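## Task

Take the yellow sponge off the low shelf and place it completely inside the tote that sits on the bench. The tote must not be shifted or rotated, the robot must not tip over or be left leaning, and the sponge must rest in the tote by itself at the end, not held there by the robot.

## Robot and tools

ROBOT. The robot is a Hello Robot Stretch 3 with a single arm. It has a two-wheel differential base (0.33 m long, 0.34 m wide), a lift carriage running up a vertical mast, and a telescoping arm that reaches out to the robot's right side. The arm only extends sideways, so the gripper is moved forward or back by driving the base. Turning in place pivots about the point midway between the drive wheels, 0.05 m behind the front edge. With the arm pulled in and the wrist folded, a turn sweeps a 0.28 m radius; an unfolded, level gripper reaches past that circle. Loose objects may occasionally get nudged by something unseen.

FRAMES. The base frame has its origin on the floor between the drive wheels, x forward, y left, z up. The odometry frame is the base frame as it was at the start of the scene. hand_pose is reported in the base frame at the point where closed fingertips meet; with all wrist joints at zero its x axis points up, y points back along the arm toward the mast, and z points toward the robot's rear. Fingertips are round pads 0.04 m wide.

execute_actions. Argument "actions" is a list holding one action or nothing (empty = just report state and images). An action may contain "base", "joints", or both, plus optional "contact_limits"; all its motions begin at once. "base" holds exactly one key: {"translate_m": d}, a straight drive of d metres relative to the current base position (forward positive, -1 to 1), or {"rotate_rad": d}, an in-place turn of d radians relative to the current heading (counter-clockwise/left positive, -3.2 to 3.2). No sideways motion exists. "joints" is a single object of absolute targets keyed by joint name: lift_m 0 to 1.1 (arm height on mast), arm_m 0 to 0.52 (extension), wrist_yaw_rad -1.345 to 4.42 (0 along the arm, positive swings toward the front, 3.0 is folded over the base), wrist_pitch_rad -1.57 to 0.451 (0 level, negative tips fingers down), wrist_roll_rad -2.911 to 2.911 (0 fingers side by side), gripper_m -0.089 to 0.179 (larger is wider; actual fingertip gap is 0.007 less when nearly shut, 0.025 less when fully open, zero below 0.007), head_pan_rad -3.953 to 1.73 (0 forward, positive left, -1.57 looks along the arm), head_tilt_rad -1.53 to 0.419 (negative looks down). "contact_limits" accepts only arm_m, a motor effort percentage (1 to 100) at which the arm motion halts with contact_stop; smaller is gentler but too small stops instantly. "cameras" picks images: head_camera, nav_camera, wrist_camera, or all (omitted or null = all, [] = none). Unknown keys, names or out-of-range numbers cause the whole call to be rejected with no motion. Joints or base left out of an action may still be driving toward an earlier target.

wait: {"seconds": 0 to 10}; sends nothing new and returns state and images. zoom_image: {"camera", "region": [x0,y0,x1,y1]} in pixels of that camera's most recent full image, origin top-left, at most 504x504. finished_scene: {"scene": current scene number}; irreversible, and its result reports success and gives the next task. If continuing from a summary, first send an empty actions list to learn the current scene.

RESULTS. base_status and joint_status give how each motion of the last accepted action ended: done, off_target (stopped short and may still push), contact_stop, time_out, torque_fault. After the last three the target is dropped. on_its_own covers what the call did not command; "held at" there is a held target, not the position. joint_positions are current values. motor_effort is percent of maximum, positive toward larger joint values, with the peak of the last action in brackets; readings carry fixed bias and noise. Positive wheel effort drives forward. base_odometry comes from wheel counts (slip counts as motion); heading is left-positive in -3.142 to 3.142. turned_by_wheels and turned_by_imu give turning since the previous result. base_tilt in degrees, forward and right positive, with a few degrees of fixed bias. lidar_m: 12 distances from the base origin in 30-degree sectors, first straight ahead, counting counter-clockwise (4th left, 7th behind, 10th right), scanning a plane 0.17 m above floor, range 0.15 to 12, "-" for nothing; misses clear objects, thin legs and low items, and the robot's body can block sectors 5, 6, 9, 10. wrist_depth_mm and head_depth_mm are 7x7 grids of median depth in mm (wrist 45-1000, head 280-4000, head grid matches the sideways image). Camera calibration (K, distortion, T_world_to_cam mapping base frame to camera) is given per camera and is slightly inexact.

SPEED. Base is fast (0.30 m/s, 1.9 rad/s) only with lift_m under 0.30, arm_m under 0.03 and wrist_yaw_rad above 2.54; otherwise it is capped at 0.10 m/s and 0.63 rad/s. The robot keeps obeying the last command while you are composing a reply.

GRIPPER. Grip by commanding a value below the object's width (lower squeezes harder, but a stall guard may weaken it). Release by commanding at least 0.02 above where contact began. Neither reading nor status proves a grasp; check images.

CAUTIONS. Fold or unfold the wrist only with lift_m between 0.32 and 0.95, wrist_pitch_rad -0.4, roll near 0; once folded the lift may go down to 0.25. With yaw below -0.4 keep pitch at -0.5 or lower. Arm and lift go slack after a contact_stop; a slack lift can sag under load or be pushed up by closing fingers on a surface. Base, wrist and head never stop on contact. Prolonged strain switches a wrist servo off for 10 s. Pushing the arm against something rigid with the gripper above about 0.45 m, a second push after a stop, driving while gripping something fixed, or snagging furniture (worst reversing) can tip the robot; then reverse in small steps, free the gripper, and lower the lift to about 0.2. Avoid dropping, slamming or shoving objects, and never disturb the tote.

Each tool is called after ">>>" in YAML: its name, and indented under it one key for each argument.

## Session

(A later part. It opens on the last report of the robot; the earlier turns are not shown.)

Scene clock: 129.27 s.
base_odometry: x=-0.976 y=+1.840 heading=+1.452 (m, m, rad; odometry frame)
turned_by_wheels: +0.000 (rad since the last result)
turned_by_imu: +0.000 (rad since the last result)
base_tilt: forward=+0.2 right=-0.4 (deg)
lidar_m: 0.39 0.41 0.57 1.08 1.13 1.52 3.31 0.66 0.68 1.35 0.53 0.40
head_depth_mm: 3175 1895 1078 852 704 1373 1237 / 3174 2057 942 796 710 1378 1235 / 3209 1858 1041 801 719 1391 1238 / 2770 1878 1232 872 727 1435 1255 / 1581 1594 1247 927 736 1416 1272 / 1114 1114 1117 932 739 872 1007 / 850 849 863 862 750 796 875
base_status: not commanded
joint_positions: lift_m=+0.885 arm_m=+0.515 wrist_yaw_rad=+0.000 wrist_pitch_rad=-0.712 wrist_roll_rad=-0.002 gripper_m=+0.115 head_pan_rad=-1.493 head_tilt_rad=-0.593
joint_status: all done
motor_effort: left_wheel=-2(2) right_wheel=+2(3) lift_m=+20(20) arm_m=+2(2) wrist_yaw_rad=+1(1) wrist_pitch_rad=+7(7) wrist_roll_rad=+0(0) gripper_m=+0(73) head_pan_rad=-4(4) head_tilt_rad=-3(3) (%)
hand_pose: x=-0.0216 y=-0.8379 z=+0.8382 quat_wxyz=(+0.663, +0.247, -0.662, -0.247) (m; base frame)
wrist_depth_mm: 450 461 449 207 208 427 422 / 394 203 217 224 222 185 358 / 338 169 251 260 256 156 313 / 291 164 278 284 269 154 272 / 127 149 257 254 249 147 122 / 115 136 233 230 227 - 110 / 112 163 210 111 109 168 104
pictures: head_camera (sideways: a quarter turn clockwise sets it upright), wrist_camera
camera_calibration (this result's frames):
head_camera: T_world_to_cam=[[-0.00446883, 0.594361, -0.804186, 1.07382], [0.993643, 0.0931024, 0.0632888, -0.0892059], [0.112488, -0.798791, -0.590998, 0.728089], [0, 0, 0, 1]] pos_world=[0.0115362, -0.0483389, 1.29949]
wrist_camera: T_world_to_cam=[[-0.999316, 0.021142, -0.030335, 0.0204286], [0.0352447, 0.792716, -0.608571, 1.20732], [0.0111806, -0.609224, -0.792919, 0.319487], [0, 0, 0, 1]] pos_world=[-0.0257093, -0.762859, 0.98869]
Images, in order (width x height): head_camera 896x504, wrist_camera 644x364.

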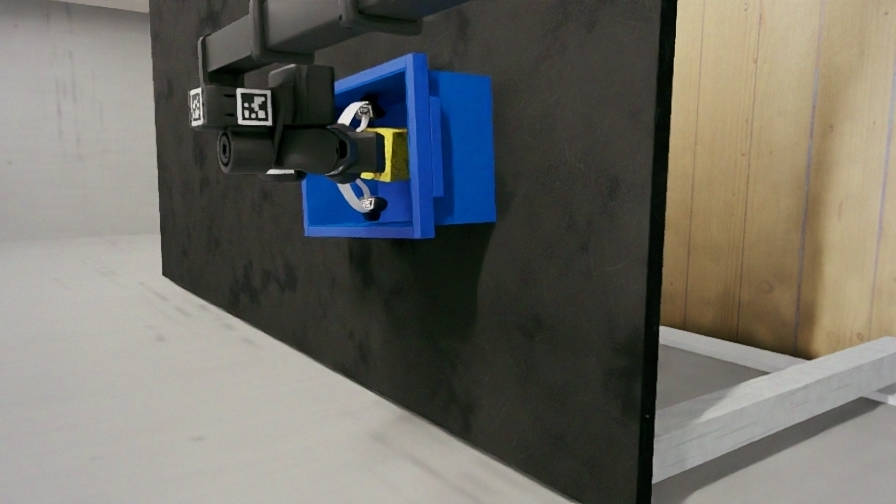

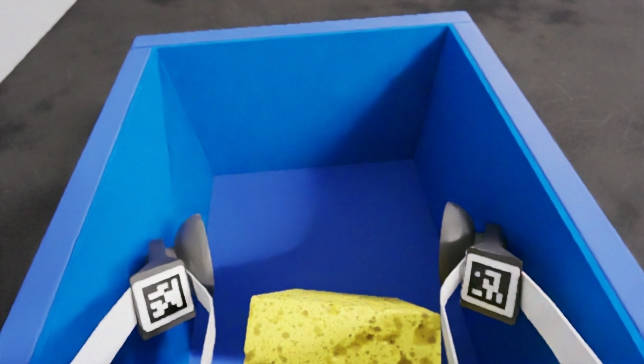

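>>> execute_actions:
  actions:
    - {"joints":{"lift_m":0.98,"arm_m":0.49}}
  cameras: ["head_camera","wrist_camera"]

Scene clock: 135.70 s.
base_odometry: x=-0.976 y=+1.840 heading=+1.452 (m, m, rad; odometry frame)
turned_by_wheels: +0.000 (rad since the last result)
turned_by_imu: +0.000 (rad since the last result)
base_tilt: forward=+0.3 right=-0.4 (deg)
lidar_m: 0.39 0.41 0.57 1.08 1.13 1.52 3.32 0.66 0.68 1.35 0.54 0.40
head_depth_mm: 3116 1527 1168 876 704 1366 1239 / 3169 - 1002 799 710 1377 1239 / 3212 1847 1007 800 719 1403 1252 / 2773 1864 1232 869 727 1416 1246 / 1585 1601 1247 928 733 1411 1267 / 1112 1115 1115 937 741 873 1006 / 854 855 855 857 749 796 872
base_status: not commanded
joint_positions: lift_m=+0.980 arm_m=+0.490 wrist_yaw_rad=+0.000 wrist_pitch_rad=-0.712 wrist_roll_rad=-0.002 gripper_m=+0.115 head_pan_rad=-1.493 head_tilt_rad=-0.593
joint_status: all done
motor_effort: left_wheel=-2(2) right_wheel=+3(2) lift_m=+27(27) arm_m=-2(3) wrist_yaw_rad=+0(1) wrist_pitch_rad=+7(7) wrist_roll_rad=+0(0) gripper_m=+0(1) head_pan_rad=-4(4) head_tilt_rad=-2(3) (%)
hand_pose: x=-0.0215 y=-0.8134 z=+0.9328 quat_wxyz=(+0.663, +0.247, -0.662, -0.247) (m; base frame)
wrist_depth_mm: 486 620 640 624 613 610 598 / 489 549 544 531 528 516 508 / 474 481 306 304 311 456 440 / 426 425 317 353 322 396 396 / 376 375 349 365 336 363 354 / 343 342 318 227 261 - 324 / 312 194 293 240 287 199 296
pictures: head_camera (sideways: a quarter turn clockwise sets it upright), wrist_camera
camera_calibration (this result's frames):
head_camera: T_world_to_cam=[[-0.00446869, 0.594361, -0.804186, 1.07382], [0.993643, 0.0931022, 0.0632888, -0.0892059], [0.112488, -0.798791, -0.590998, 0.728089], [0, 0, 0, 1]] pos_world=[0.0115362, -0.0483389, 1.29949]
wrist_camera: T_world_to_cam=[[-0.999319, 0.0210266, -0.0303338, 0.0227073], [0.0351525, 0.79272, -0.608571, 1.24551], [0.0112501, -0.609223, -0.792919, 0.409453], [0, 0, 0, 1]] pos_world=[-0.0256974, -0.738372, 1.08333]
Images, in order (width x height): head_camera 896x504, wrist_camera 644x364.

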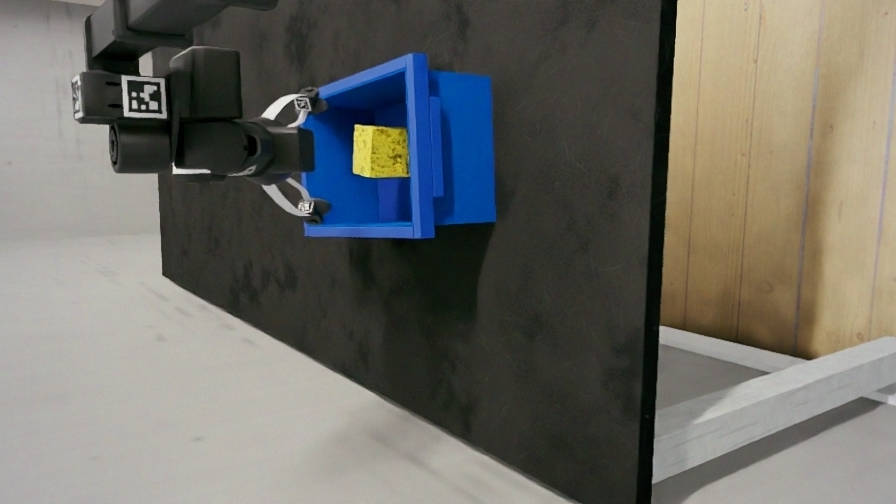

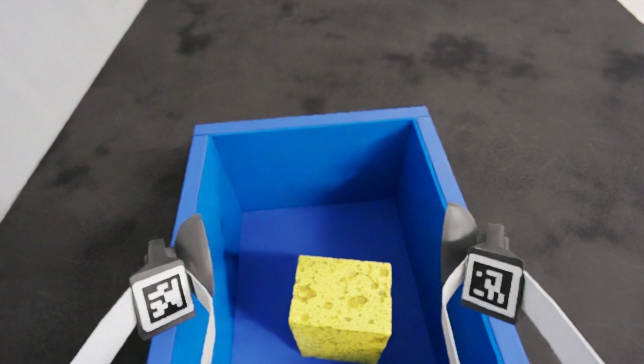

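Top at about 0.86, rim at about 0.875: below the rim.

>>> finished_scene:
  scene: 1

The scene is finished: the task was done.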